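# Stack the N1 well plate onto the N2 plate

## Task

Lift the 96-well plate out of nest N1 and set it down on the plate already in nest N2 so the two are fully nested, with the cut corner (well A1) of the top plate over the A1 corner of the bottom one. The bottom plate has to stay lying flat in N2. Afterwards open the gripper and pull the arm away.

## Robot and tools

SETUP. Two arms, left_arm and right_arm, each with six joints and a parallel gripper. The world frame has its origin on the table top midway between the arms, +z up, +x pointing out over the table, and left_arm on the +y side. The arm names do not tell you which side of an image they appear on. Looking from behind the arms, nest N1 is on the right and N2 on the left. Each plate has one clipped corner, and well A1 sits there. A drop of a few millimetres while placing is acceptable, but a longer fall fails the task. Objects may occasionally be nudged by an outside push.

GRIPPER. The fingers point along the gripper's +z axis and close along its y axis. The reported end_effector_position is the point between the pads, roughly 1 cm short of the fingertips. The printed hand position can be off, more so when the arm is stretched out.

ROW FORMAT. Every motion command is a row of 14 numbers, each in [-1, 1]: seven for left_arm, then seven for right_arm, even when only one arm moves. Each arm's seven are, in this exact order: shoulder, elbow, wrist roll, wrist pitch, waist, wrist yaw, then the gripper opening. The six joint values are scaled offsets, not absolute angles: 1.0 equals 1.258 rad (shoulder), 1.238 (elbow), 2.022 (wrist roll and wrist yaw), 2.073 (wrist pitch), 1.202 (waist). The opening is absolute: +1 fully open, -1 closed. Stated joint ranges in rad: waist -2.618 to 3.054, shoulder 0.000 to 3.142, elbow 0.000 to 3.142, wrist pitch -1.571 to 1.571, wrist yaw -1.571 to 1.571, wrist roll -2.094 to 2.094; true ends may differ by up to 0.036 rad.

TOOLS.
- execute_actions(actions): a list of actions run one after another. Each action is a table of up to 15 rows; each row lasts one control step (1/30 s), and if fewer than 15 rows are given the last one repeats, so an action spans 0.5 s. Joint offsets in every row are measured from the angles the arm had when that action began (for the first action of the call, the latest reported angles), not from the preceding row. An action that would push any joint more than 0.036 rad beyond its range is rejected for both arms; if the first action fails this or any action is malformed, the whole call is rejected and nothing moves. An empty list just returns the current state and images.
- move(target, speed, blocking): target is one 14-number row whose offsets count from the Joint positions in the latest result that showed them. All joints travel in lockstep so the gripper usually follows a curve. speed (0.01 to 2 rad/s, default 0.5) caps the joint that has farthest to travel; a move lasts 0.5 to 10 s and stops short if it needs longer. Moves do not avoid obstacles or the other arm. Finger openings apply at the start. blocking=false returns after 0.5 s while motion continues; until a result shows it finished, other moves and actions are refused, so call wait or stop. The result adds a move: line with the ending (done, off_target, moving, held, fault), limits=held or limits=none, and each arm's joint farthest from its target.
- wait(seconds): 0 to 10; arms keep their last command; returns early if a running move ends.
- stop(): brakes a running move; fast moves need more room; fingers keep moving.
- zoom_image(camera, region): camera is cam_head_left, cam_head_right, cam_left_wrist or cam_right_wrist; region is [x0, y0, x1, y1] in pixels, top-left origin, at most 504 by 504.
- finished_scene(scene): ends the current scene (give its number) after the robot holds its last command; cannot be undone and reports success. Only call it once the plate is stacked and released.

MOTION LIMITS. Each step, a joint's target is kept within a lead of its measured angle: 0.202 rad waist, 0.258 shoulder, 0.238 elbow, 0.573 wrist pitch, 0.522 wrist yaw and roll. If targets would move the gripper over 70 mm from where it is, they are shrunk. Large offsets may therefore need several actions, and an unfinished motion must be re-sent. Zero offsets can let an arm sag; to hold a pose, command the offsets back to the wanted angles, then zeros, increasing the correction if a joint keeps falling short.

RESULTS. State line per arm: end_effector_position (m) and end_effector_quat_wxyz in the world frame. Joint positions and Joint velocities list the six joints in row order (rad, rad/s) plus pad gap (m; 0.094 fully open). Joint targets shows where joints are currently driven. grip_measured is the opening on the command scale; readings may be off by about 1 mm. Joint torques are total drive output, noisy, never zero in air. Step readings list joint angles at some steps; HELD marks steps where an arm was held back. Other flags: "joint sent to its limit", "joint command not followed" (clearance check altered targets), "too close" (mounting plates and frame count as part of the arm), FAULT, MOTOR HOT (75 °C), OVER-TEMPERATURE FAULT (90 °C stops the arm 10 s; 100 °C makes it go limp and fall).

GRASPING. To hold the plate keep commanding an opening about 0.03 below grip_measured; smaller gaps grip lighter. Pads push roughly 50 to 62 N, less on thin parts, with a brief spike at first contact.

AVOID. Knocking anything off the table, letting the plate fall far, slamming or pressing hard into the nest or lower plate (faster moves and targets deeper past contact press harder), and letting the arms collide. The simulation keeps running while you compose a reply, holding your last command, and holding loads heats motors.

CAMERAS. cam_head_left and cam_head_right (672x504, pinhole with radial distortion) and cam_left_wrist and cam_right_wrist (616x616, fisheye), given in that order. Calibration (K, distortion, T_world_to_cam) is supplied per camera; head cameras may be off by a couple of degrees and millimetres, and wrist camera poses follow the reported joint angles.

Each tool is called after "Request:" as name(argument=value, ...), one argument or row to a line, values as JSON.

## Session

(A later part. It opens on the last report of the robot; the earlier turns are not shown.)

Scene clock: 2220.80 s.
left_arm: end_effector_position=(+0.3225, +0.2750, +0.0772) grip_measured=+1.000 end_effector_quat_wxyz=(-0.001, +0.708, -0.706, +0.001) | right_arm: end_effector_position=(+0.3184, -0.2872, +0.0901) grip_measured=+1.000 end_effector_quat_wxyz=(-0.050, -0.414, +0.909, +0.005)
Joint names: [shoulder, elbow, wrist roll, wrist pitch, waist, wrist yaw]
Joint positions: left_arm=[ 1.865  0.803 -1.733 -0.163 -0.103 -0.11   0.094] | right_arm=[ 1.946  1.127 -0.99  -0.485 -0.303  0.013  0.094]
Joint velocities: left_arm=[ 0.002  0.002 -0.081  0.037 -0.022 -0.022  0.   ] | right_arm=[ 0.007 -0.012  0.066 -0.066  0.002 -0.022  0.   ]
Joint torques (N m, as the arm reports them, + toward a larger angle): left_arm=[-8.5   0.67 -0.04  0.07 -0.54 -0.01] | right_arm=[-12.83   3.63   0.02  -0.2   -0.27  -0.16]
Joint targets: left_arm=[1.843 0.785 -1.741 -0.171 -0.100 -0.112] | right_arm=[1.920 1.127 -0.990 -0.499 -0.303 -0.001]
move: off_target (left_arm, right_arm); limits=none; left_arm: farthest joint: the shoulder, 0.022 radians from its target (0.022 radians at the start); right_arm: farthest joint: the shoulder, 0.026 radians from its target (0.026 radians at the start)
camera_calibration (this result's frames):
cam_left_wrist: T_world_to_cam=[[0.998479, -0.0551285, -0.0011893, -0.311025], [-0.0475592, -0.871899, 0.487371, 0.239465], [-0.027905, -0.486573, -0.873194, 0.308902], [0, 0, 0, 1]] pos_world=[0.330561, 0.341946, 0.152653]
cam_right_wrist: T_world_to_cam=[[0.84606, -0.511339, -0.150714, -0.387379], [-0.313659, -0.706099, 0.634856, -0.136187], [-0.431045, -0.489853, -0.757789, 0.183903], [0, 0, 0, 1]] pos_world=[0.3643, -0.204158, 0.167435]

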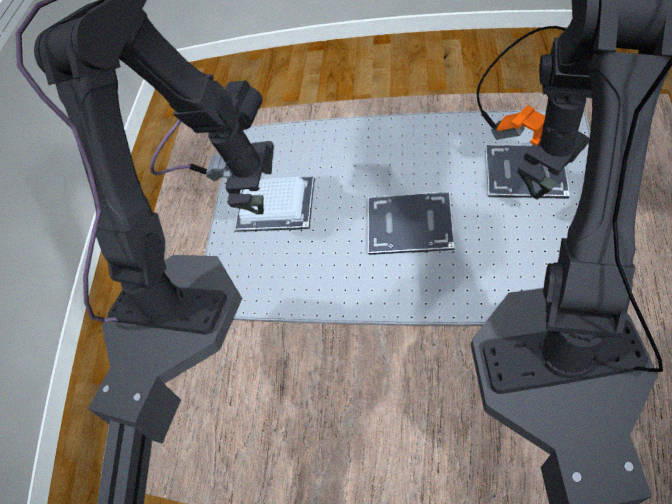

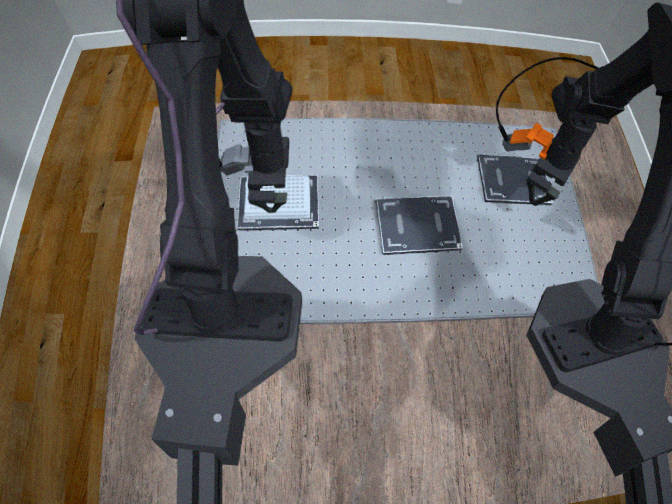

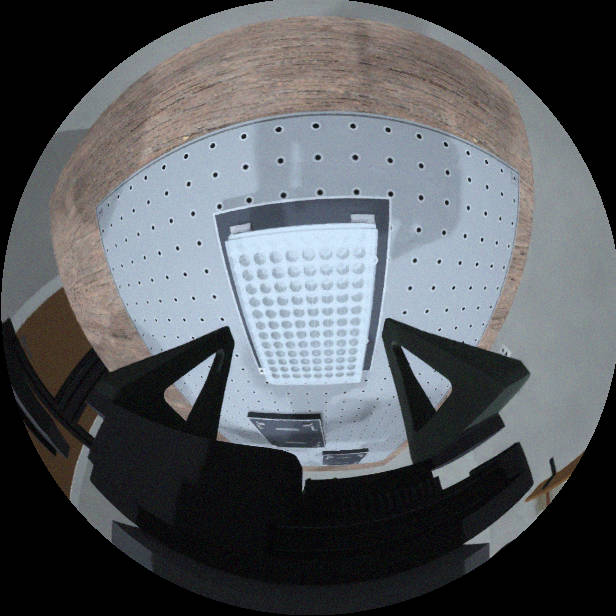

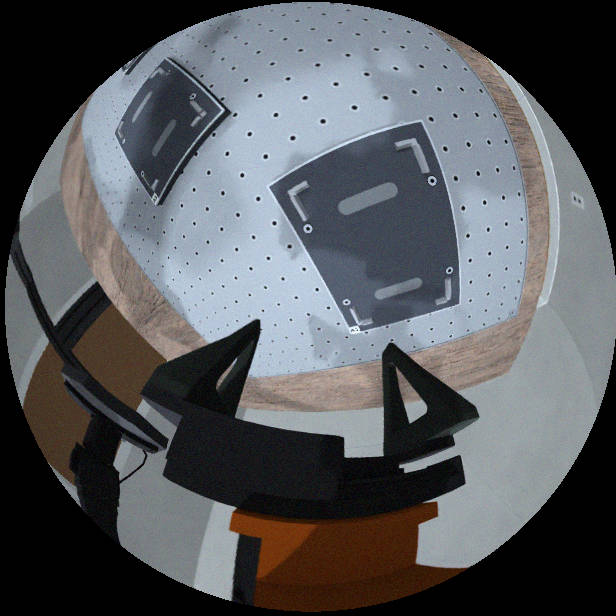

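Request:
move(
  target=[0.0914,-0.0145,-0.003,0.0603,0.0025,-0.001,1.0,-0.0207,0,0,-0.0068,0,-0.0069,1.0],
  speed=0.12,
)

Scene clock: 2229.60 s.
left_arm: end_effector_position=(+0.3217, +0.2721, +0.0500) grip_measured=+1.000 end_effector_quat_wxyz=(-0.005, +0.709, -0.705, +0.007) | right_arm: end_effector_position=(+0.3184, -0.2872, +0.0901) grip_measured=+1.000 end_effector_quat_wxyz=(-0.050, -0.414, +0.909, +0.005)
Joint names: [shoulder, elbow, wrist roll, wrist pitch, waist, wrist yaw]
Joint positions: left_arm=[ 1.973  0.803 -1.733 -0.043 -0.103 -0.11   0.094] | right_arm=[ 1.946  1.127 -0.99  -0.485 -0.303  0.013  0.094]
Joint velocities: left_arm=[ 0.027  0.002 -0.037 -0.037  0.017 -0.022  0.   ] | right_arm=[-0.012  0.012  0.007 -0.037 -0.002 -0.095  0.   ]
Joint torques (N m, as the arm reports them, + toward a larger angle): left_arm=[-6.58  0.21 -0.04  0.23 -0.59 -0.01] | right_arm=[-12.81   3.61   0.01  -0.19  -0.29  -0.16]
Joint targets: left_arm=[1.981 0.785 -1.739 -0.038 -0.100 -0.112] | right_arm=[1.920 1.127 -0.990 -0.499 -0.303 -0.001]
move: off_target (right_arm); limits=none; left_arm: farthest joint: the elbow, 0.018 radians from its target (0.018 radians at the start); right_arm: farthest joint: the shoulder, 0.026 radians from its target (0.026 radians at the start)
camera_calibration (this result's frames):
cam_left_wrist: T_world_to_cam=[[0.99851, -0.05332, 0.0116313, -0.311563], [-0.052201, -0.870988, 0.488524, 0.251322], [-0.0159174, -0.488403, -0.872473, 0.280362], [0, 0, 0, 1]] pos_world=[0.32868, 0.339216, 0.125455]
cam_right_wrist: T_world_to_cam=[[0.84606, -0.511339, -0.150714, -0.387379], [-0.313659, -0.706099, 0.634856, -0.136187], [-0.431045, -0.489853, -0.757789, 0.183903], [0, 0, 0, 1]] pos_world=[0.3643, -0.204158, 0.167435]

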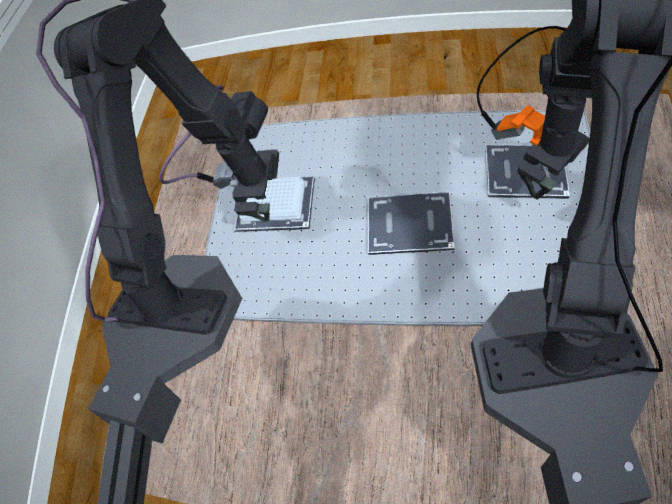

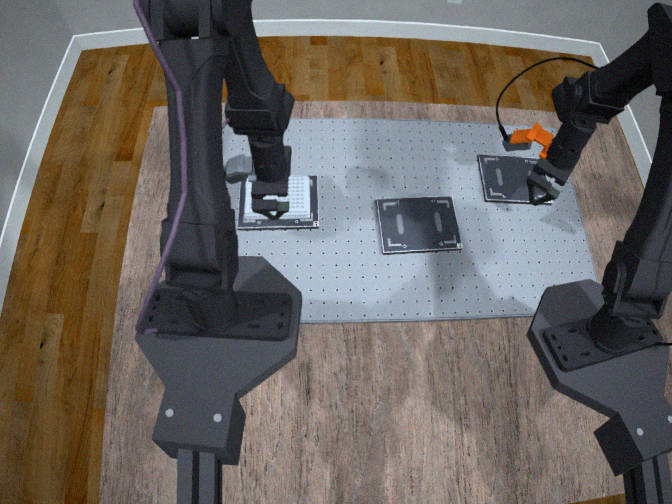

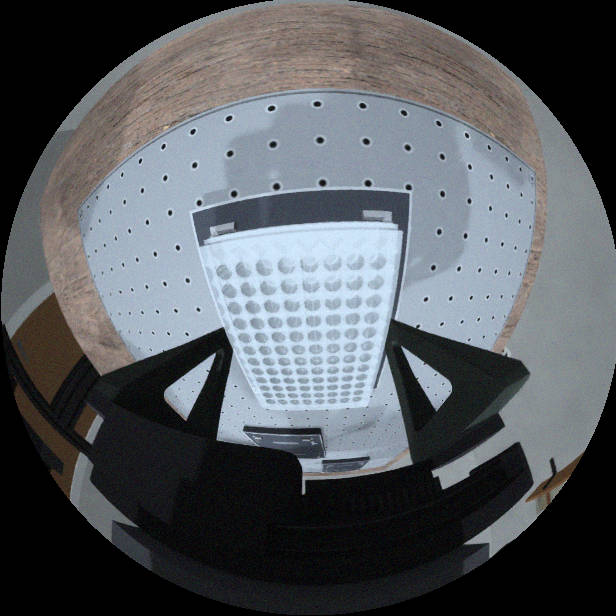

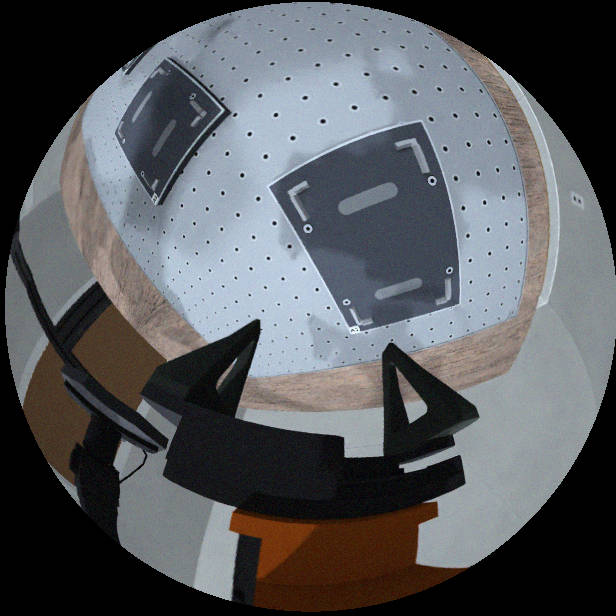

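Request:
zoom_image(
  camera="cam_left_wrist",
  region=[185, 175, 425, 375],
)

Region (185, 175, 425, 375) of cam_left_wrist's 616x616 image, scaled by 2.100, with more detail than that image has.

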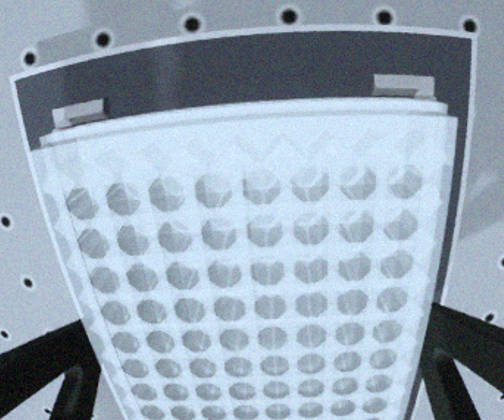

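Request:
move(
  target=[0.0282,-0.0145,-0.003,0.0178,0.0025,-0.001,1.0,-0.0207,0,0,-0.0068,0,-0.0069,1.0],
  speed=0.04,
)

Scene clock: 2273.20 s.
left_arm: end_effector_position=(+0.3218, +0.2713, +0.0435) grip_measured=+1.000 end_effector_quat_wxyz=(-0.007, +0.709, -0.705, +0.009) | right_arm: end_effector_position=(+0.3184, -0.2872, +0.0901) grip_measured=+1.000 end_effector_quat_wxyz=(-0.050, -0.414, +0.909, +0.005)
Joint names: [shoulder, elbow, wrist roll, wrist pitch, waist, wrist yaw]
Joint positions: left_arm=[ 1.999  0.803 -1.733 -0.011 -0.103 -0.11   0.094] | right_arm=[ 1.946  1.127 -0.99  -0.485 -0.303  0.013  0.094]
Joint velocities: left_arm=[-0.002  0.012 -0.007 -0.037 -0.022 -0.022  0.   ] | right_arm=[-0.002  0.002  0.022 -0.007 -0.002 -0.066  0.   ]
Joint torques (N m, as the arm reports them, + toward a larger angle): left_arm=[-6.51  0.1  -0.05  0.23 -0.6  -0.01] | right_arm=[-12.82   3.63   0.02  -0.19  -0.26  -0.16]
Joint targets: left_arm=[2.008 0.785 -1.740 -0.006 -0.100 -0.112] | right_arm=[1.920 1.127 -0.990 -0.499 -0.303 -0.001]
move: off_target (right_arm); limits=none; left_arm: farthest joint: the elbow, 0.018 radians from its target (0.018 radians at the start); right_arm: farthest joint: the shoulder, 0.026 radians from its target (0.026 radians at the start)
camera_calibration (this result's frames):
cam_left_wrist: T_world_to_cam=[[0.998457, -0.0526392, 0.0176632, -0.312056], [-0.0545474, -0.870552, 0.489043, 0.254465], [-0.0103661, -0.489252, -0.872081, 0.272775], [0, 0, 0, 1]] pos_world=[0.328283, 0.338554, 0.118949]
cam_right_wrist: T_world_to_cam=[[0.84606, -0.511339, -0.150714, -0.387379], [-0.313659, -0.706099, 0.634856, -0.136187], [-0.431045, -0.489853, -0.757789, 0.183903], [0, 0, 0, 1]] pos_world=[0.3643, -0.204158, 0.167435]

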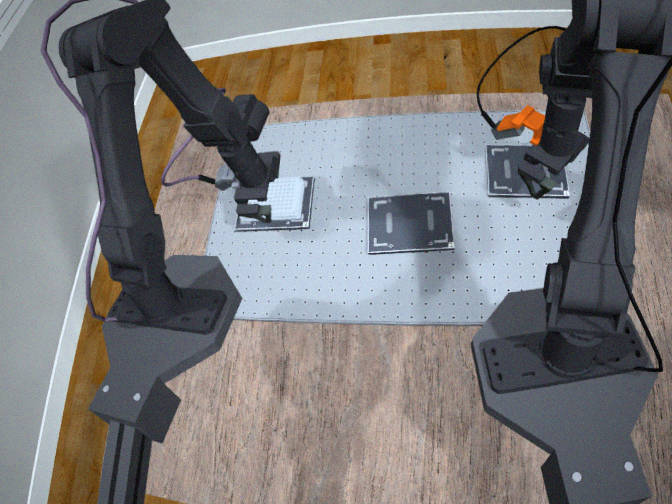

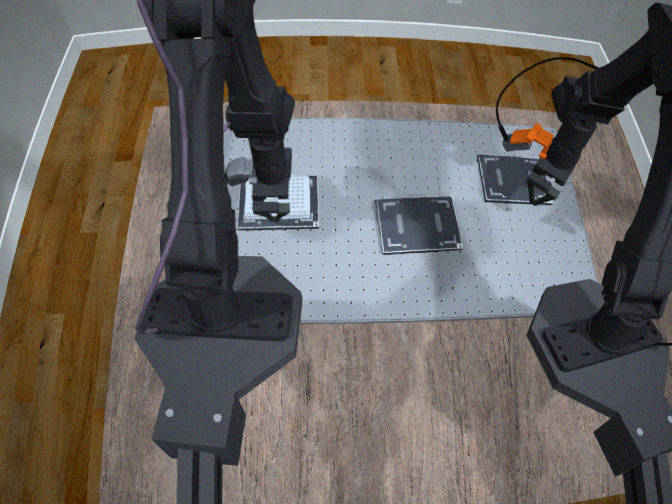

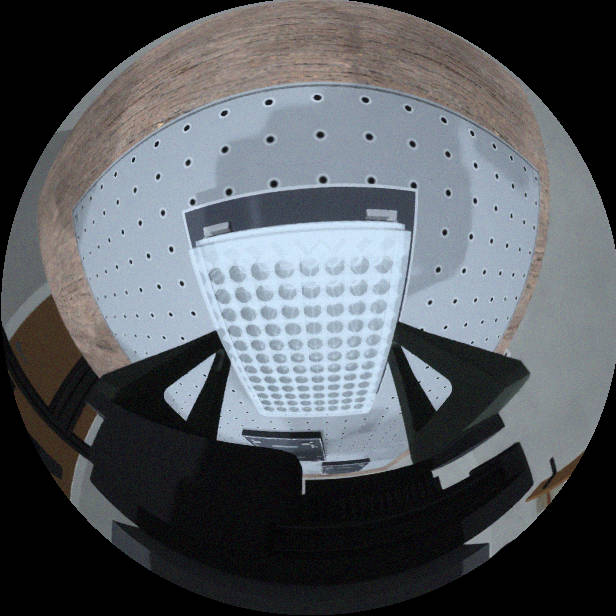

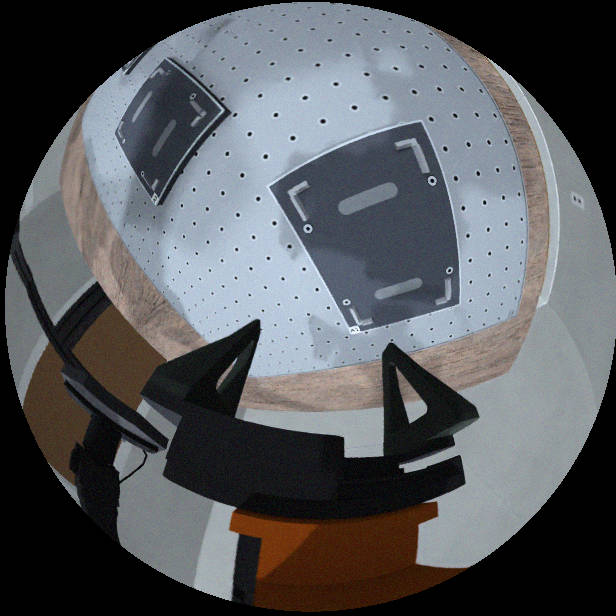

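Request:
execute_actions(
  actions=[
    [[0.0075,-0.0145,-0.003,0.001,0.0025,-0.001,0.93,-0.0207,0,0,-0.0068,0,-0.0069,1.0],[0.0075,-0.0145,-0.003,0.001,0.0025,-0.001,0.93,-0.0207,0,0,-0.0068,0,-0.0069,1.0],[0.0075,-0.0145,-0.003,0.001,0.0025,-0.001,0.93,-0.0207,0,0,-0.0068,0,-0.0069,1.0],[0.0075,-0.0145,-0.003,0.001,0.0025,-0.001,0.90,-0.0207,0,0,-0.0068,0,-0.0069,1.0],[0.0075,-0.0145,-0.003,0.001,0.0025,-0.001,0.90,-0.0207,0,0,-0.0068,0,-0.0069,1.0],[0.0075,-0.0145,-0.003,0.001,0.0025,-0.001,0.88,-0.0207,0,0,-0.0068,0,-0.0069,1.0],[0.0075,-0.0145,-0.003,0.001,0.0025,-0.001,0.88,-0.0207,0,0,-0.0068,0,-0.0069,1.0],[0.0075,-0.0145,-0.003,0.001,0.0025,-0.001,0.87,-0.0207,0,0,-0.0068,0,-0.0069,1.0],[0.0075,-0.0145,-0.003,0.001,0.0025,-0.001,0.87,-0.0207,0,0,-0.0068,0,-0.0069,1.0],[0.0075,-0.0145,-0.003,0.001,0.0025,-0.001,0.86,-0.0207,0,0,-0.0068,0,-0.0069,1.0],[0.0075,-0.0145,-0.003,0.001,0.0025,-0.001,0.86,-0.0207,0,0,-0.0068,0,-0.0069,1.0],[0.0075,-0.0145,-0.003,0.001,0.0025,-0.001,0.85,-0.0207,0,0,-0.0068,0,-0.0069,1.0]],
  ],
)

Scene clock: 2283.30 s.
left_arm: end_effector_position=(+0.3218, +0.2713, +0.0435) grip_measured=+0.853 end_effector_quat_wxyz=(-0.007, +0.709, -0.705, +0.009) | right_arm: end_effector_position=(+0.3184, -0.2872, +0.0901) grip_measured=+1.000 end_effector_quat_wxyz=(-0.050, -0.414, +0.909, +0.005)
Joint names: [shoulder, elbow, wrist roll, wrist pitch, waist, wrist yaw]
Joint positions: left_arm=[ 1.999  0.803 -1.733 -0.01  -0.103 -0.11   0.087] | right_arm=[ 1.946  1.127 -0.99  -0.485 -0.303  0.013  0.094]
Joint velocities: left_arm=[ 0.012 -0.007 -0.051  0.051 -0.002 -0.051 -0.001] | right_arm=[ 0.022  0.007 -0.007  0.022 -0.007 -0.007  0.   ]
Joint torques (N m, as the arm reports them, + toward a larger angle): left_arm=[-6.52  0.05 -0.04  0.2  -0.59 -0.01] | right_arm=[-12.82   3.62   0.01  -0.19  -0.27  -0.16]
Joint targets: left_arm=[2.008 0.785 -1.740 -0.009 -0.100 -0.112] | right_arm=[1.920 1.127 -0.990 -0.499 -0.303 -0.001]
Step readings (joint positions):
0: left_arm=[1.999 0.803 -1.733 -0.010 -0.103 -0.110] | right_arm=[1.946 1.127 -0.990 -0.485 -0.303 0.013]
1: left_arm=[1.999 0.803 -1.733 -0.010 -0.103 -0.110] | right_arm=[1.946 1.127 -0.990 -0.485 -0.303 0.013]
2: left_arm=[1.999 0.803 -1.733 -0.010 -0.103 -0.110] | right_arm=[1.946 1.127 -0.990 -0.485 -0.303 0.013]
4: left_arm=[1.999 0.803 -1.733 -0.010 -0.103 -0.110] | right_arm=[1.946 1.127 -0.990 -0.485 -0.303 0.013]
8: left_arm=[1.999 0.803 -1.733 -0.010 -0.103 -0.110] | right_arm=[1.946 1.127 -0.990 -0.485 -0.303 0.013]
15: Joint positions above
camera_calibration (this result's frames):
cam_left_wrist: T_world_to_cam=[[0.998453, -0.0525964, 0.0180402, -0.312177], [-0.0546941, -0.870525, 0.489075, 0.254495], [-0.0100192, -0.489305, -0.872055, 0.272672], [0, 0, 0, 1]] pos_world=[0.328345, 0.338545, 0.11895]
cam_right_wrist: T_world_to_cam=[[0.84606, -0.511339, -0.150714, -0.387379], [-0.313659, -0.706099, 0.634856, -0.136187], [-0.431045, -0.489853, -0.757789, 0.183903], [0, 0, 0, 1]] pos_world=[0.3643, -0.204158, 0.167435]

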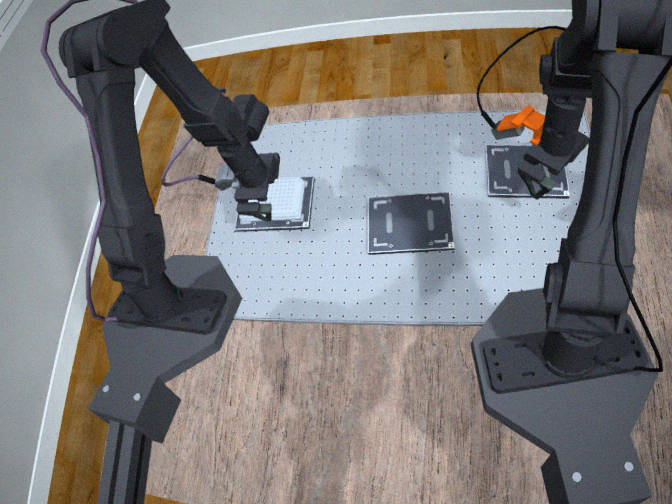

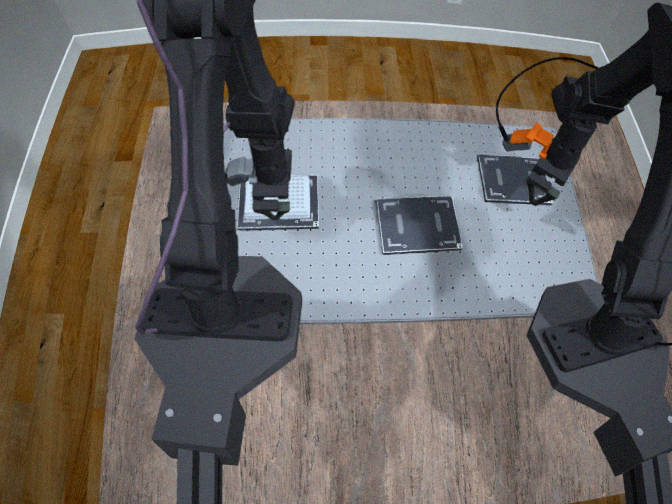

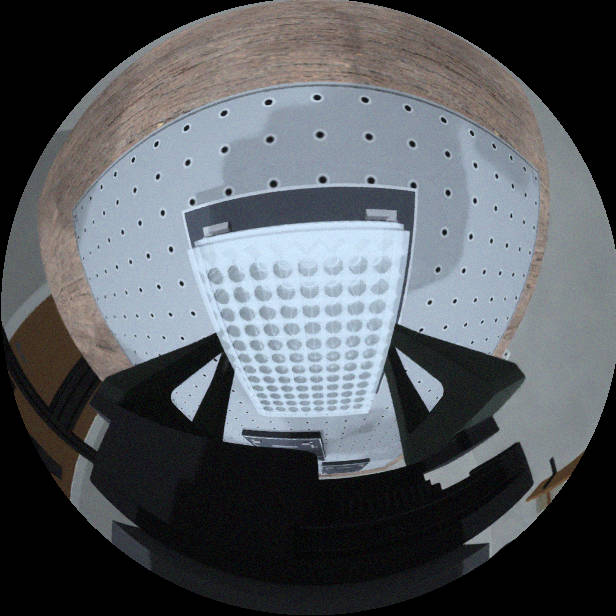

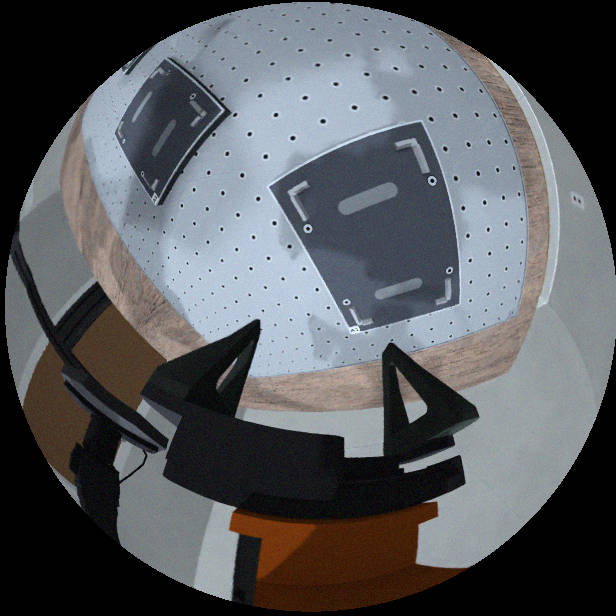

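Continue closing slowly to contact the flanges.

Request:
execute_actions(
  actions=[
    [[0.0075,-0.0145,-0.003,0.0005,0.0025,-0.001,0.845,-0.0207,0,0,-0.0068,0,-0.0069,1.0],[0.0075,-0.0145,-0.003,0.0005,0.0025,-0.001,0.845,-0.0207,0,0,-0.0068,0,-0.0069,1.0],[0.0075,-0.0145,-0.003,0.0005,0.0025,-0.001,0.84,-0.0207,0,0,-0.0068,0,-0.0069,1.0],[0.0075,-0.0145,-0.003,0.0005,0.0025,-0.001,0.84,-0.0207,0,0,-0.0068,0,-0.0069,1.0],[0.0075,-0.0145,-0.003,0.0005,0.0025,-0.001,0.835,-0.0207,0,0,-0.0068,0,-0.0069,1.0],[0.0075,-0.0145,-0.003,0.0005,0.0025,-0.001,0.835,-0.0207,0,0,-0.0068,0,-0.0069,1.0],[0.0075,-0.0145,-0.003,0.0005,0.0025,-0.001,0.83,-0.0207,0,0,-0.0068,0,-0.0069,1.0],[0.0075,-0.0145,-0.003,0.0005,0.0025,-0.001,0.83,-0.0207,0,0,-0.0068,0,-0.0069,1.0],[0.0075,-0.0145,-0.003,0.0005,0.0025,-0.001,0.825,-0.0207,0,0,-0.0068,0,-0.0069,1.0],[0.0075,-0.0145,-0.003,0.0005,0.0025,-0.001,0.825,-0.0207,0,0,-0.0068,0,-0.0069,1.0],[0.0075,-0.0145,-0.003,0.0005,0.0025,-0.001,0.82,-0.0207,0,0,-0.0068,0,-0.0069,1.0],[0.0075,-0.0145,-0.003,0.0005,0.0025,-0.001,0.82,-0.0207,0,0,-0.0068,0,-0.0069,1.0],[0.0075,-0.0145,-0.003,0.0005,0.0025,-0.001,0.815,-0.0207,0,0,-0.0068,0,-0.0069,1.0]],
  ],
)

Scene clock: 2294.27 s.
left_arm: end_effector_position=(+0.3219, +0.2713, +0.0435) grip_measured=+0.823 end_effector_quat_wxyz=(-0.007, +0.709, -0.705, +0.009) | right_arm: end_effector_position=(+0.3184, -0.2872, +0.0901) grip_measured=+1.000 end_effector_quat_wxyz=(-0.050, -0.414, +0.909, +0.005)
Joint names: [shoulder, elbow, wrist roll, wrist pitch, waist, wrist yaw]
Joint positions: left_arm=[ 1.999  0.803 -1.733 -0.01  -0.103 -0.11   0.086] | right_arm=[ 1.946  1.127 -0.99  -0.485 -0.303  0.013  0.094]
Joint velocities: left_arm=[-0.027  0.007  0.022  0.007 -0.022  0.007  0.001] | right_arm=[ 0.012 -0.002 -0.022 -0.007 -0.012 -0.037  0.   ]
Joint torques (N m, as the arm reports them, + toward a larger angle): left_arm=[-6.52  0.1  -0.05  0.19 -0.6  -0.01] | right_arm=[-12.82   3.63   0.01  -0.2   -0.24  -0.17]
Joint targets: left_arm=[2.008 0.785 -1.740 -0.009 -0.100 -0.112] | right_arm=[1.920 1.127 -0.990 -0.499 -0.303 -0.001]
Step readings (joint positions):
0: left_arm=[1.999 0.803 -1.733 -0.010 -0.103 -0.110] | right_arm=[1.946 1.127 -0.990 -0.485 -0.303 0.013]
1: left_arm=[1.999 0.803 -1.733 -0.010 -0.103 -0.110] | right_arm=[1.946 1.127 -0.990 -0.485 -0.303 0.013]
2: left_arm=[1.999 0.803 -1.733 -0.010 -0.103 -0.110] | right_arm=[1.946 1.127 -0.990 -0.485 -0.303 0.013]
4: left_arm=[1.999 0.803 -1.733 -0.010 -0.103 -0.110] | right_arm=[1.946 1.127 -0.990 -0.485 -0.303 0.013]
8: left_arm=[1.999 0.803 -1.733 -0.010 -0.103 -0.110] | right_arm=[1.946 1.127 -0.990 -0.485 -0.303 0.013]
15: Joint positions above
camera_calibration (this result's frames):
cam_left_wrist: T_world_to_cam=[[0.998448, -0.0525537, 0.0184172, -0.312297], [-0.0548409, -0.870498, 0.489107, 0.254524], [-0.00967227, -0.489358, -0.872029, 0.272569], [0, 0, 0, 1]] pos_world=[0.328407, 0.338535, 0.11895]
cam_right_wrist: T_world_to_cam=[[0.84606, -0.511339, -0.150714, -0.387379], [-0.313659, -0.706099, 0.634856, -0.136187], [-0.431045, -0.489853, -0.757789, 0.183903], [0, 0, 0, 1]] pos_world=[0.3643, -0.204158, 0.167435]

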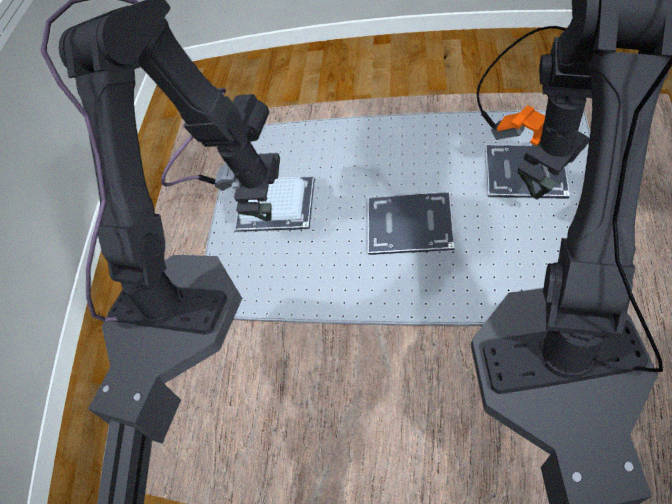

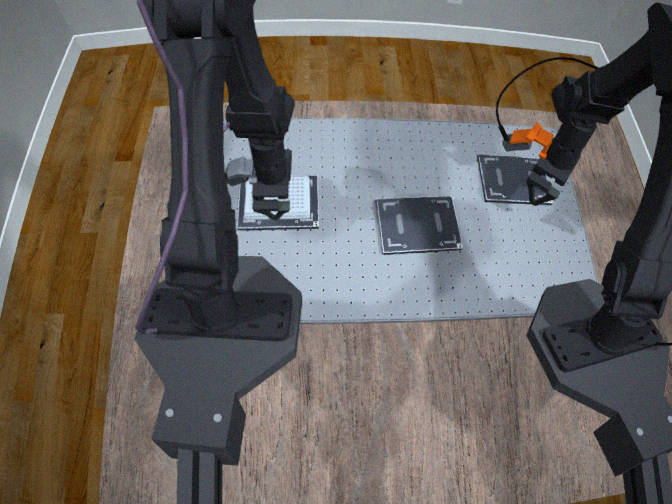

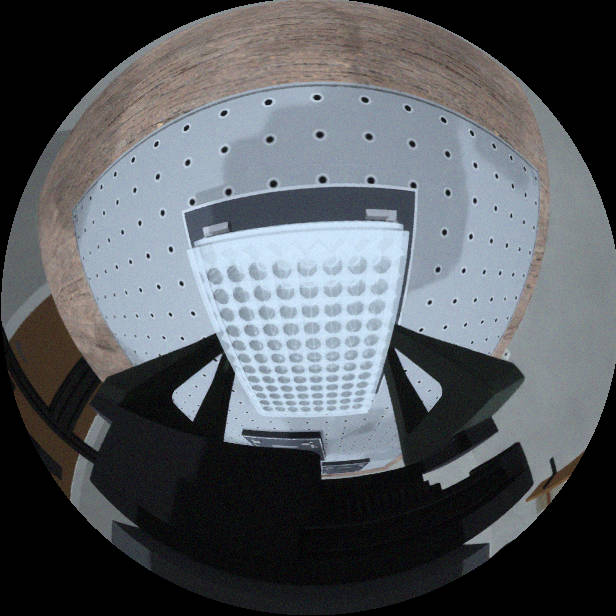

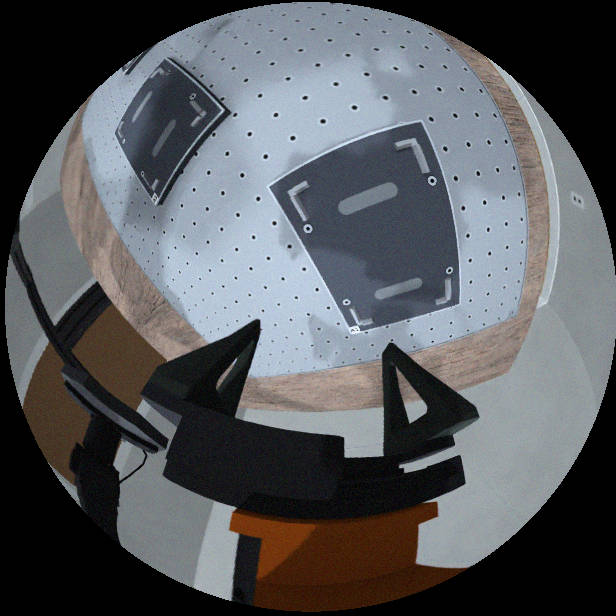

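Request:
execute_actions(
  actions=[
    [[0.0075,-0.0145,-0.003,0.0005,0.0025,-0.001,0.81,-0.0207,0,0,-0.0068,0,-0.0069,1.0],[0.0075,-0.0145,-0.003,0.0005,0.0025,-0.001,0.81,-0.0207,0,0,-0.0068,0,-0.0069,1.0],[0.0075,-0.0145,-0.003,0.0005,0.0025,-0.001,0.81,-0.0207,0,0,-0.0068,0,-0.0069,1.0],[0.0075,-0.0145,-0.003,0.0005,0.0025,-0.001,0.805,-0.0207,0,0,-0.0068,0,-0.0069,1.0],[0.0075,-0.0145,-0.003,0.0005,0.0025,-0.001,0.805,-0.0207,0,0,-0.0068,0,-0.0069,1.0],[0.0075,-0.0145,-0.003,0.0005,0.0025,-0.001,0.805,-0.0207,0,0,-0.0068,0,-0.0069,1.0],[0.0075,-0.0145,-0.003,0.0005,0.0025,-0.001,0.80,-0.0207,0,0,-0.0068,0,-0.0069,1.0],[0.0075,-0.0145,-0.003,0.0005,0.0025,-0.001,0.80,-0.0207,0,0,-0.0068,0,-0.0069,1.0],[0.0075,-0.0145,-0.003,0.0005,0.0025,-0.001,0.80,-0.0207,0,0,-0.0068,0,-0.0069,1.0],[0.0075,-0.0145,-0.003,0.0005,0.0025,-0.001,0.795,-0.0207,0,0,-0.0068,0,-0.0069,1.0]],
  ],
)

Scene clock: 2300.83 s.
left_arm: end_effector_position=(+0.3219, +0.2713, +0.0435) grip_measured=+0.809 end_effector_quat_wxyz=(-0.007, +0.709, -0.705, +0.009) | right_arm: end_effector_position=(+0.3184, -0.2872, +0.0901) grip_measured=+1.000 end_effector_quat_wxyz=(-0.050, -0.414, +0.909, +0.005)
Joint names: [shoulder, elbow, wrist roll, wrist pitch, waist, wrist yaw]
Joint positions: left_arm=[ 1.999  0.803 -1.733 -0.01  -0.103 -0.11   0.085] | right_arm=[ 1.946  1.127 -0.99  -0.485 -0.303  0.013  0.094]
Joint velocities: left_arm=[-0.007  0.002  0.022 -0.007  0.012 -0.037 -0.   ] | right_arm=[ 0.012  0.012  0.037  0.007 -0.002 -0.051  0.   ]
Joint torques (N m, as the arm reports them, + toward a larger angle): left_arm=[-6.52  0.1  -0.05  0.2  -0.6  -0.01] | right_arm=[-12.83   3.64   0.01  -0.2   -0.28  -0.17]
Joint targets: left_arm=[2.008 0.785 -1.740 -0.009 -0.100 -0.112] | right_arm=[1.920 1.127 -0.990 -0.499 -0.303 -0.001]
Step readings (joint positions):
0: left_arm=[1.999 0.803 -1.733 -0.010 -0.103 -0.110] | right_arm=[1.946 1.127 -0.990 -0.485 -0.303 0.013]
1: left_arm=[1.999 0.803 -1.733 -0.010 -0.103 -0.110] | right_arm=[1.946 1.127 -0.990 -0.485 -0.303 0.013]
2: left_arm=[1.999 0.803 -1.733 -0.010 -0.103 -0.110] | right_arm=[1.946 1.127 -0.990 -0.485 -0.303 0.013]
4: left_arm=[1.999 0.803 -1.733 -0.010 -0.103 -0.110] | right_arm=[1.946 1.127 -0.990 -0.485 -0.303 0.013]
8: left_arm=[1.999 0.803 -1.733 -0.010 -0.103 -0.110] | right_arm=[1.946 1.127 -0.990 -0.485 -0.303 0.013]
15: Joint positions above
camera_calibration (this result's frames):
cam_left_wrist: T_world_to_cam=[[0.998448, -0.0525537, 0.0184172, -0.312297], [-0.0548409, -0.870498, 0.489107, 0.254524], [-0.00967227, -0.489358, -0.872029, 0.272569], [0, 0, 0, 1]] pos_world=[0.328407, 0.338535, 0.11895]
cam_right_wrist: T_world_to_cam=[[0.84606, -0.511339, -0.150714, -0.387379], [-0.313659, -0.706099, 0.634856, -0.136187], [-0.431045, -0.489853, -0.757789, 0.183903], [0, 0, 0, 1]] pos_world=[0.3643, -0.204158, 0.167435]

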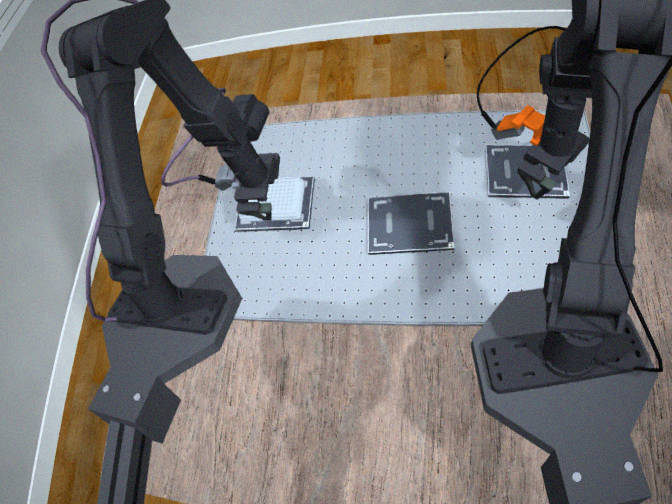

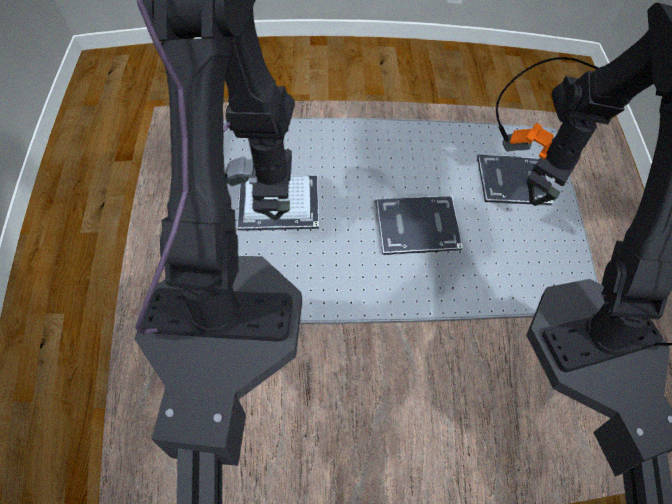

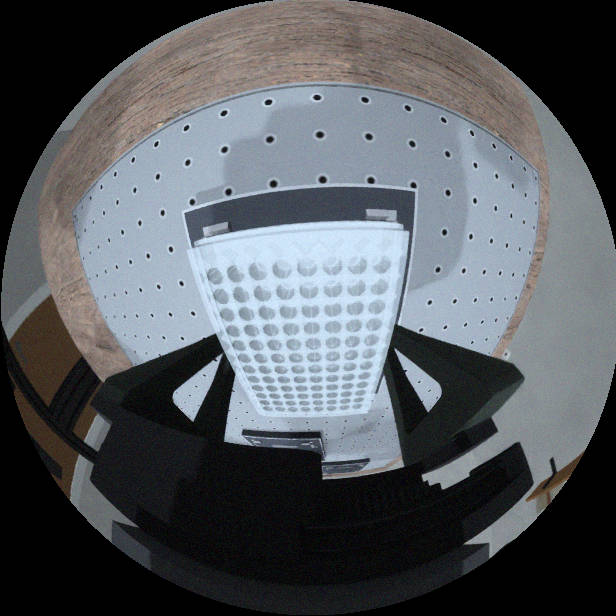

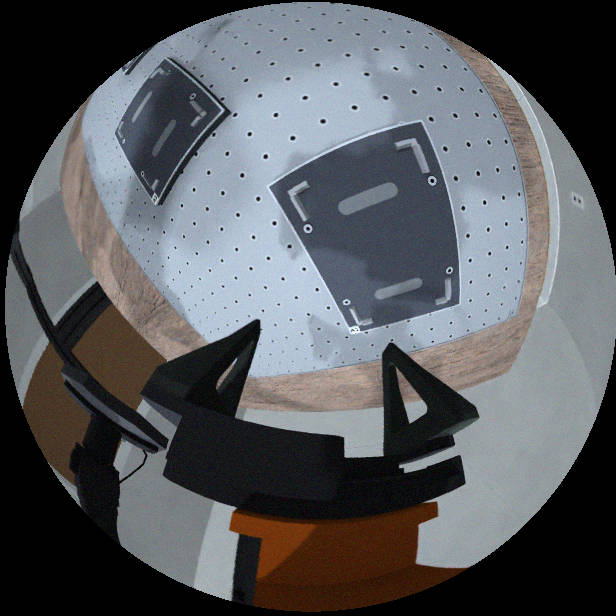

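Request:
execute_actions(
  actions=[
    [[0.0075,-0.0145,-0.003,0.0005,0.0025,-0.001,0.79,-0.0207,0,0,-0.0068,0,-0.0069,1.0],[0.0075,-0.0145,-0.003,0.0005,0.0025,-0.001,0.79,-0.0207,0,0,-0.0068,0,-0.0069,1.0],[0.0075,-0.0145,-0.003,0.0005,0.0025,-0.001,0.79,-0.0207,0,0,-0.0068,0,-0.0069,1.0],[0.0075,-0.0145,-0.003,0.0005,0.0025,-0.001,0.79,-0.0207,0,0,-0.0068,0,-0.0069,1.0],[0.0075,-0.0145,-0.003,0.0005,0.0025,-0.001,0.785,-0.0207,0,0,-0.0068,0,-0.0069,1.0]],
  ],
)

Scene clock: 2304.13 s.
left_arm: end_effector_position=(+0.3219, +0.2713, +0.0435) grip_measured=+0.802 end_effector_quat_wxyz=(-0.007, +0.709, -0.705, +0.009) | right_arm: end_effector_position=(+0.3184, -0.2872, +0.0901) grip_measured=+1.000 end_effector_quat_wxyz=(-0.050, -0.414, +0.909, +0.005)
Joint names: [shoulder, elbow, wrist roll, wrist pitch, waist, wrist yaw]
Joint positions: left_arm=[ 1.999  0.803 -1.733 -0.01  -0.103 -0.11   0.085] | right_arm=[ 1.946  1.127 -0.99  -0.485 -0.303  0.013  0.094]
Joint velocities: left_arm=[ 0.002  0.017 -0.037  0.066 -0.012  0.139  0.001] | right_arm=[-0.007 -0.012 -0.037  0.037  0.012 -0.022  0.   ]
Joint torques (N m, as the arm reports them, + toward a larger angle): left_arm=[-6.53  0.09 -0.04  0.19 -0.6  -0.01] | right_arm=[-12.83   3.64   0.01  -0.2   -0.25  -0.17]
Joint targets: left_arm=[2.008 0.785 -1.740 -0.009 -0.100 -0.112] | right_arm=[1.920 1.127 -0.990 -0.499 -0.303 -0.001]
Step readings (joint positions):
0: left_arm=[1.999 0.803 -1.733 -0.010 -0.103 -0.110] | right_arm=[1.946 1.127 -0.990 -0.485 -0.303 0.013]
1: left_arm=[1.999 0.803 -1.733 -0.010 -0.103 -0.110] | right_arm=[1.946 1.127 -0.990 -0.485 -0.303 0.013]
2: left_arm=[1.999 0.803 -1.733 -0.010 -0.103 -0.110] | right_arm=[1.946 1.127 -0.990 -0.485 -0.303 0.013]
4: left_arm=[1.999 0.803 -1.733 -0.010 -0.103 -0.110] | right_arm=[1.946 1.127 -0.990 -0.485 -0.303 0.013]
8: left_arm=[1.999 0.803 -1.733 -0.010 -0.103 -0.110] | right_arm=[1.946 1.127 -0.990 -0.485 -0.303 0.013]
15: Joint positions above
camera_calibration (this result's frames):
cam_left_wrist: T_world_to_cam=[[0.998448, -0.0525537, 0.0184172, -0.312297], [-0.0548409, -0.870498, 0.489107, 0.254524], [-0.00967227, -0.489358, -0.872029, 0.272569], [0, 0, 0, 1]] pos_world=[0.328407, 0.338535, 0.11895]
cam_right_wrist: T_world_to_cam=[[0.84606, -0.511339, -0.150714, -0.387379], [-0.313659, -0.706099, 0.634856, -0.136187], [-0.431045, -0.489853, -0.757789, 0.183903], [0, 0, 0, 1]] pos_world=[0.3643, -0.204158, 0.167435]

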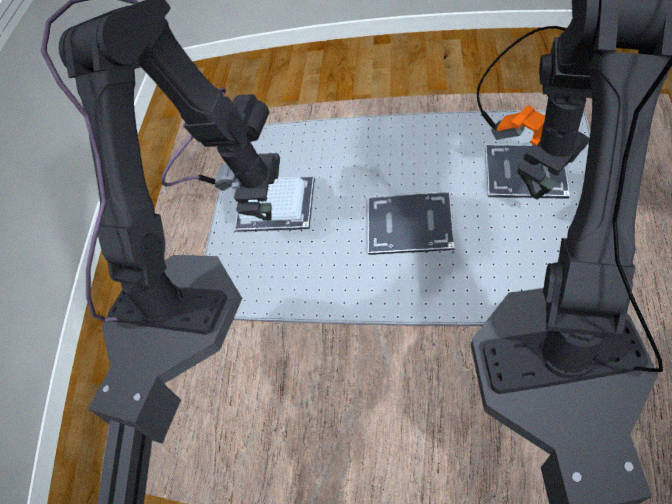

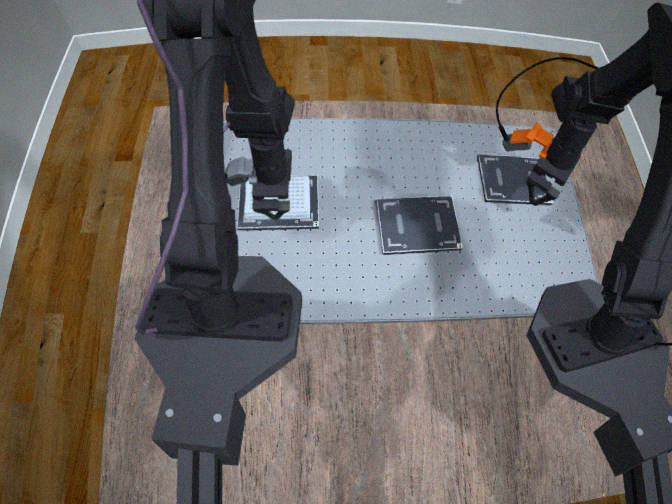

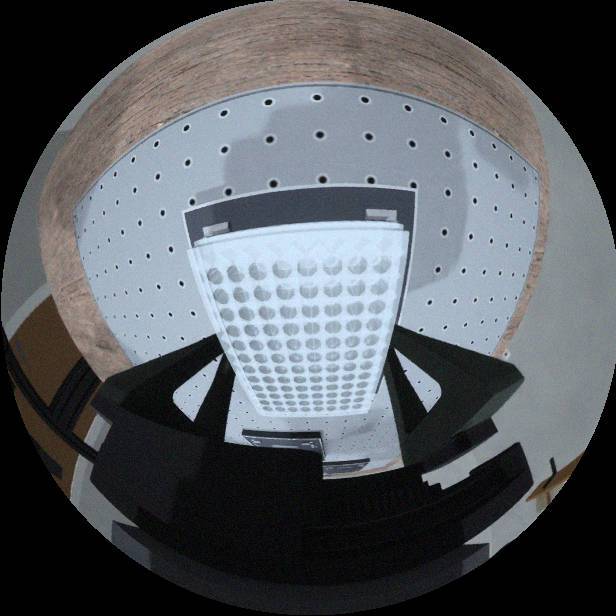

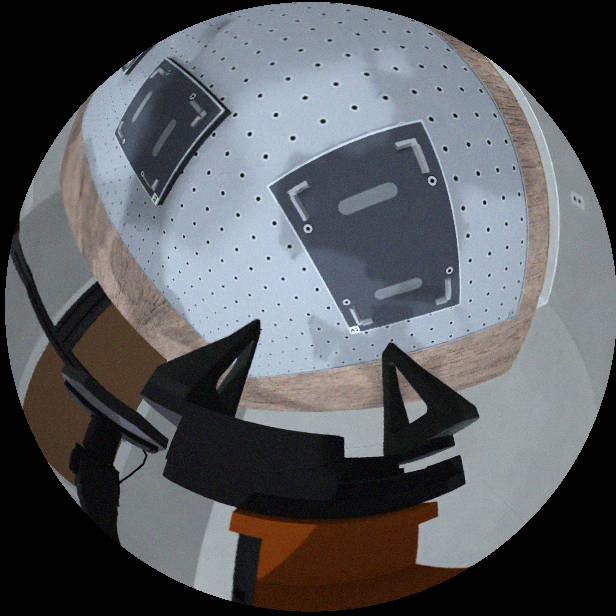

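Request:
wait(
  seconds=0,
)

Scene clock: 2305.50 s.
left_arm: end_effector_position=(+0.3219, +0.2713, +0.0435) grip_measured=+0.802 end_effector_quat_wxyz=(-0.007, +0.709, -0.705, +0.009) | right_arm: end_effector_position=(+0.3184, -0.2872, +0.0901) grip_measured=+1.000 end_effector_quat_wxyz=(-0.050, -0.414, +0.909, +0.005)
Joint names: [shoulder, elbow, wrist roll, wrist pitch, waist, wrist yaw]
Joint positions: left_arm=[ 1.999  0.803 -1.733 -0.01  -0.103 -0.11   0.085] | right_arm=[ 1.946  1.127 -0.99  -0.485 -0.303  0.013  0.094]
Joint velocities: left_arm=[-0.002 -0.017 -0.007 -0.022 -0.002  0.051 -0.001] | right_arm=[ 0.012  0.002 -0.037  0.022  0.002 -0.037  0.   ]
Joint torques (N m, as the arm reports them, + toward a larger angle): left_arm=[-6.53  0.1  -0.05  0.2  -0.6  -0.01] | right_arm=[-12.82   3.61   0.01  -0.2   -0.28  -0.16]
Joint targets: left_arm=[2.008 0.785 -1.740 -0.009 -0.100 -0.112] | right_arm=[1.920 1.127 -0.990 -0.499 -0.303 -0.001]
camera_calibration (this result's frames):
cam_left_wrist: T_world_to_cam=[[0.998448, -0.0525537, 0.0184172, -0.312297], [-0.0548409, -0.870498, 0.489107, 0.254524], [-0.00967227, -0.489358, -0.872029, 0.272569], [0, 0, 0, 1]] pos_world=[0.328407, 0.338535, 0.11895]
cam_right_wrist: T_world_to_cam=[[0.84606, -0.511339, -0.150714, -0.387379], [-0.313659, -0.706099, 0.634856, -0.136187], [-0.431045, -0.489853, -0.757789, 0.183903], [0, 0, 0, 1]] pos_world=[0.3643, -0.204158, 0.167435]

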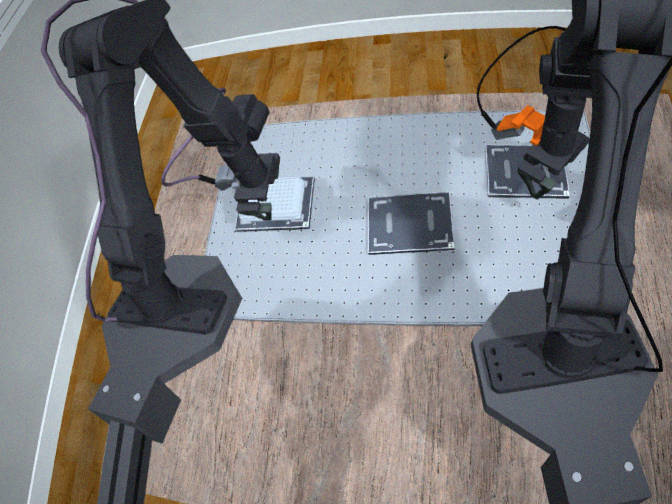

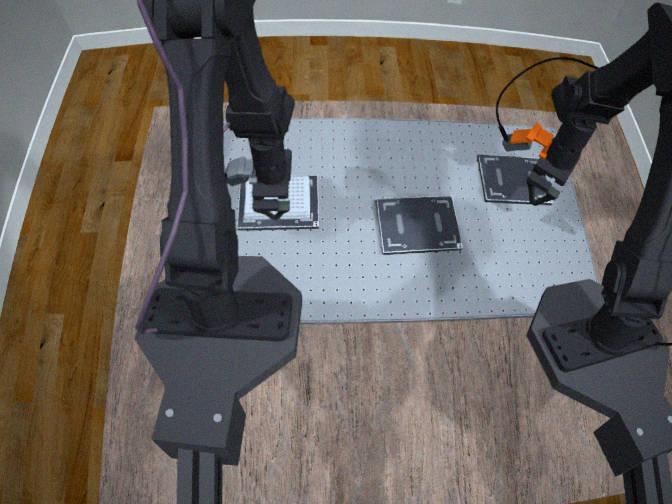

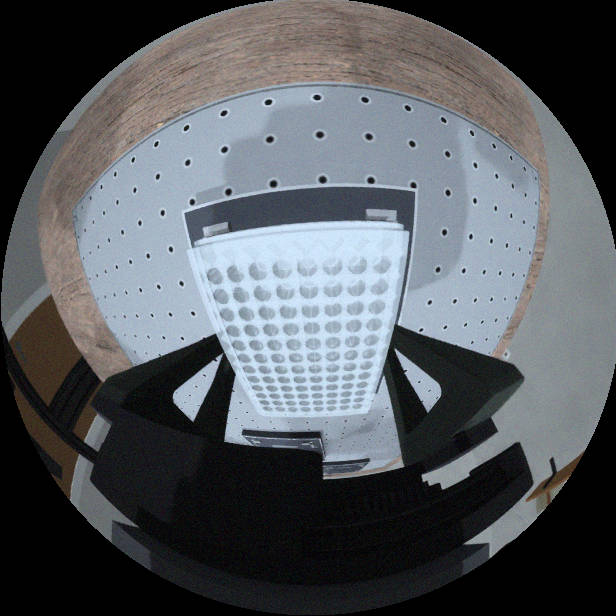

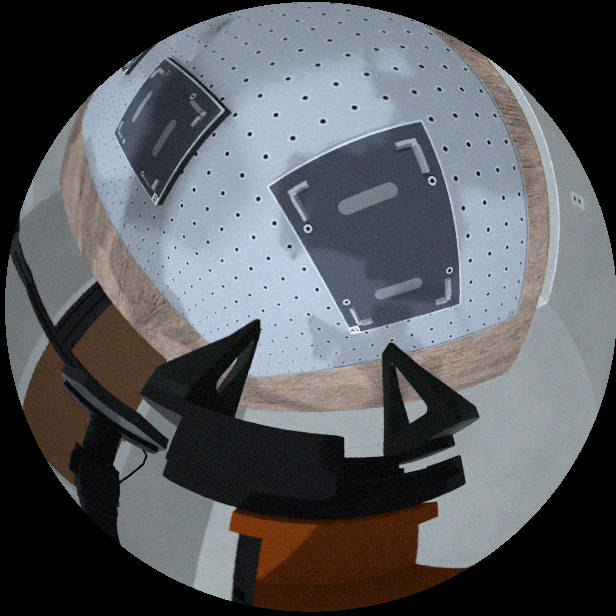

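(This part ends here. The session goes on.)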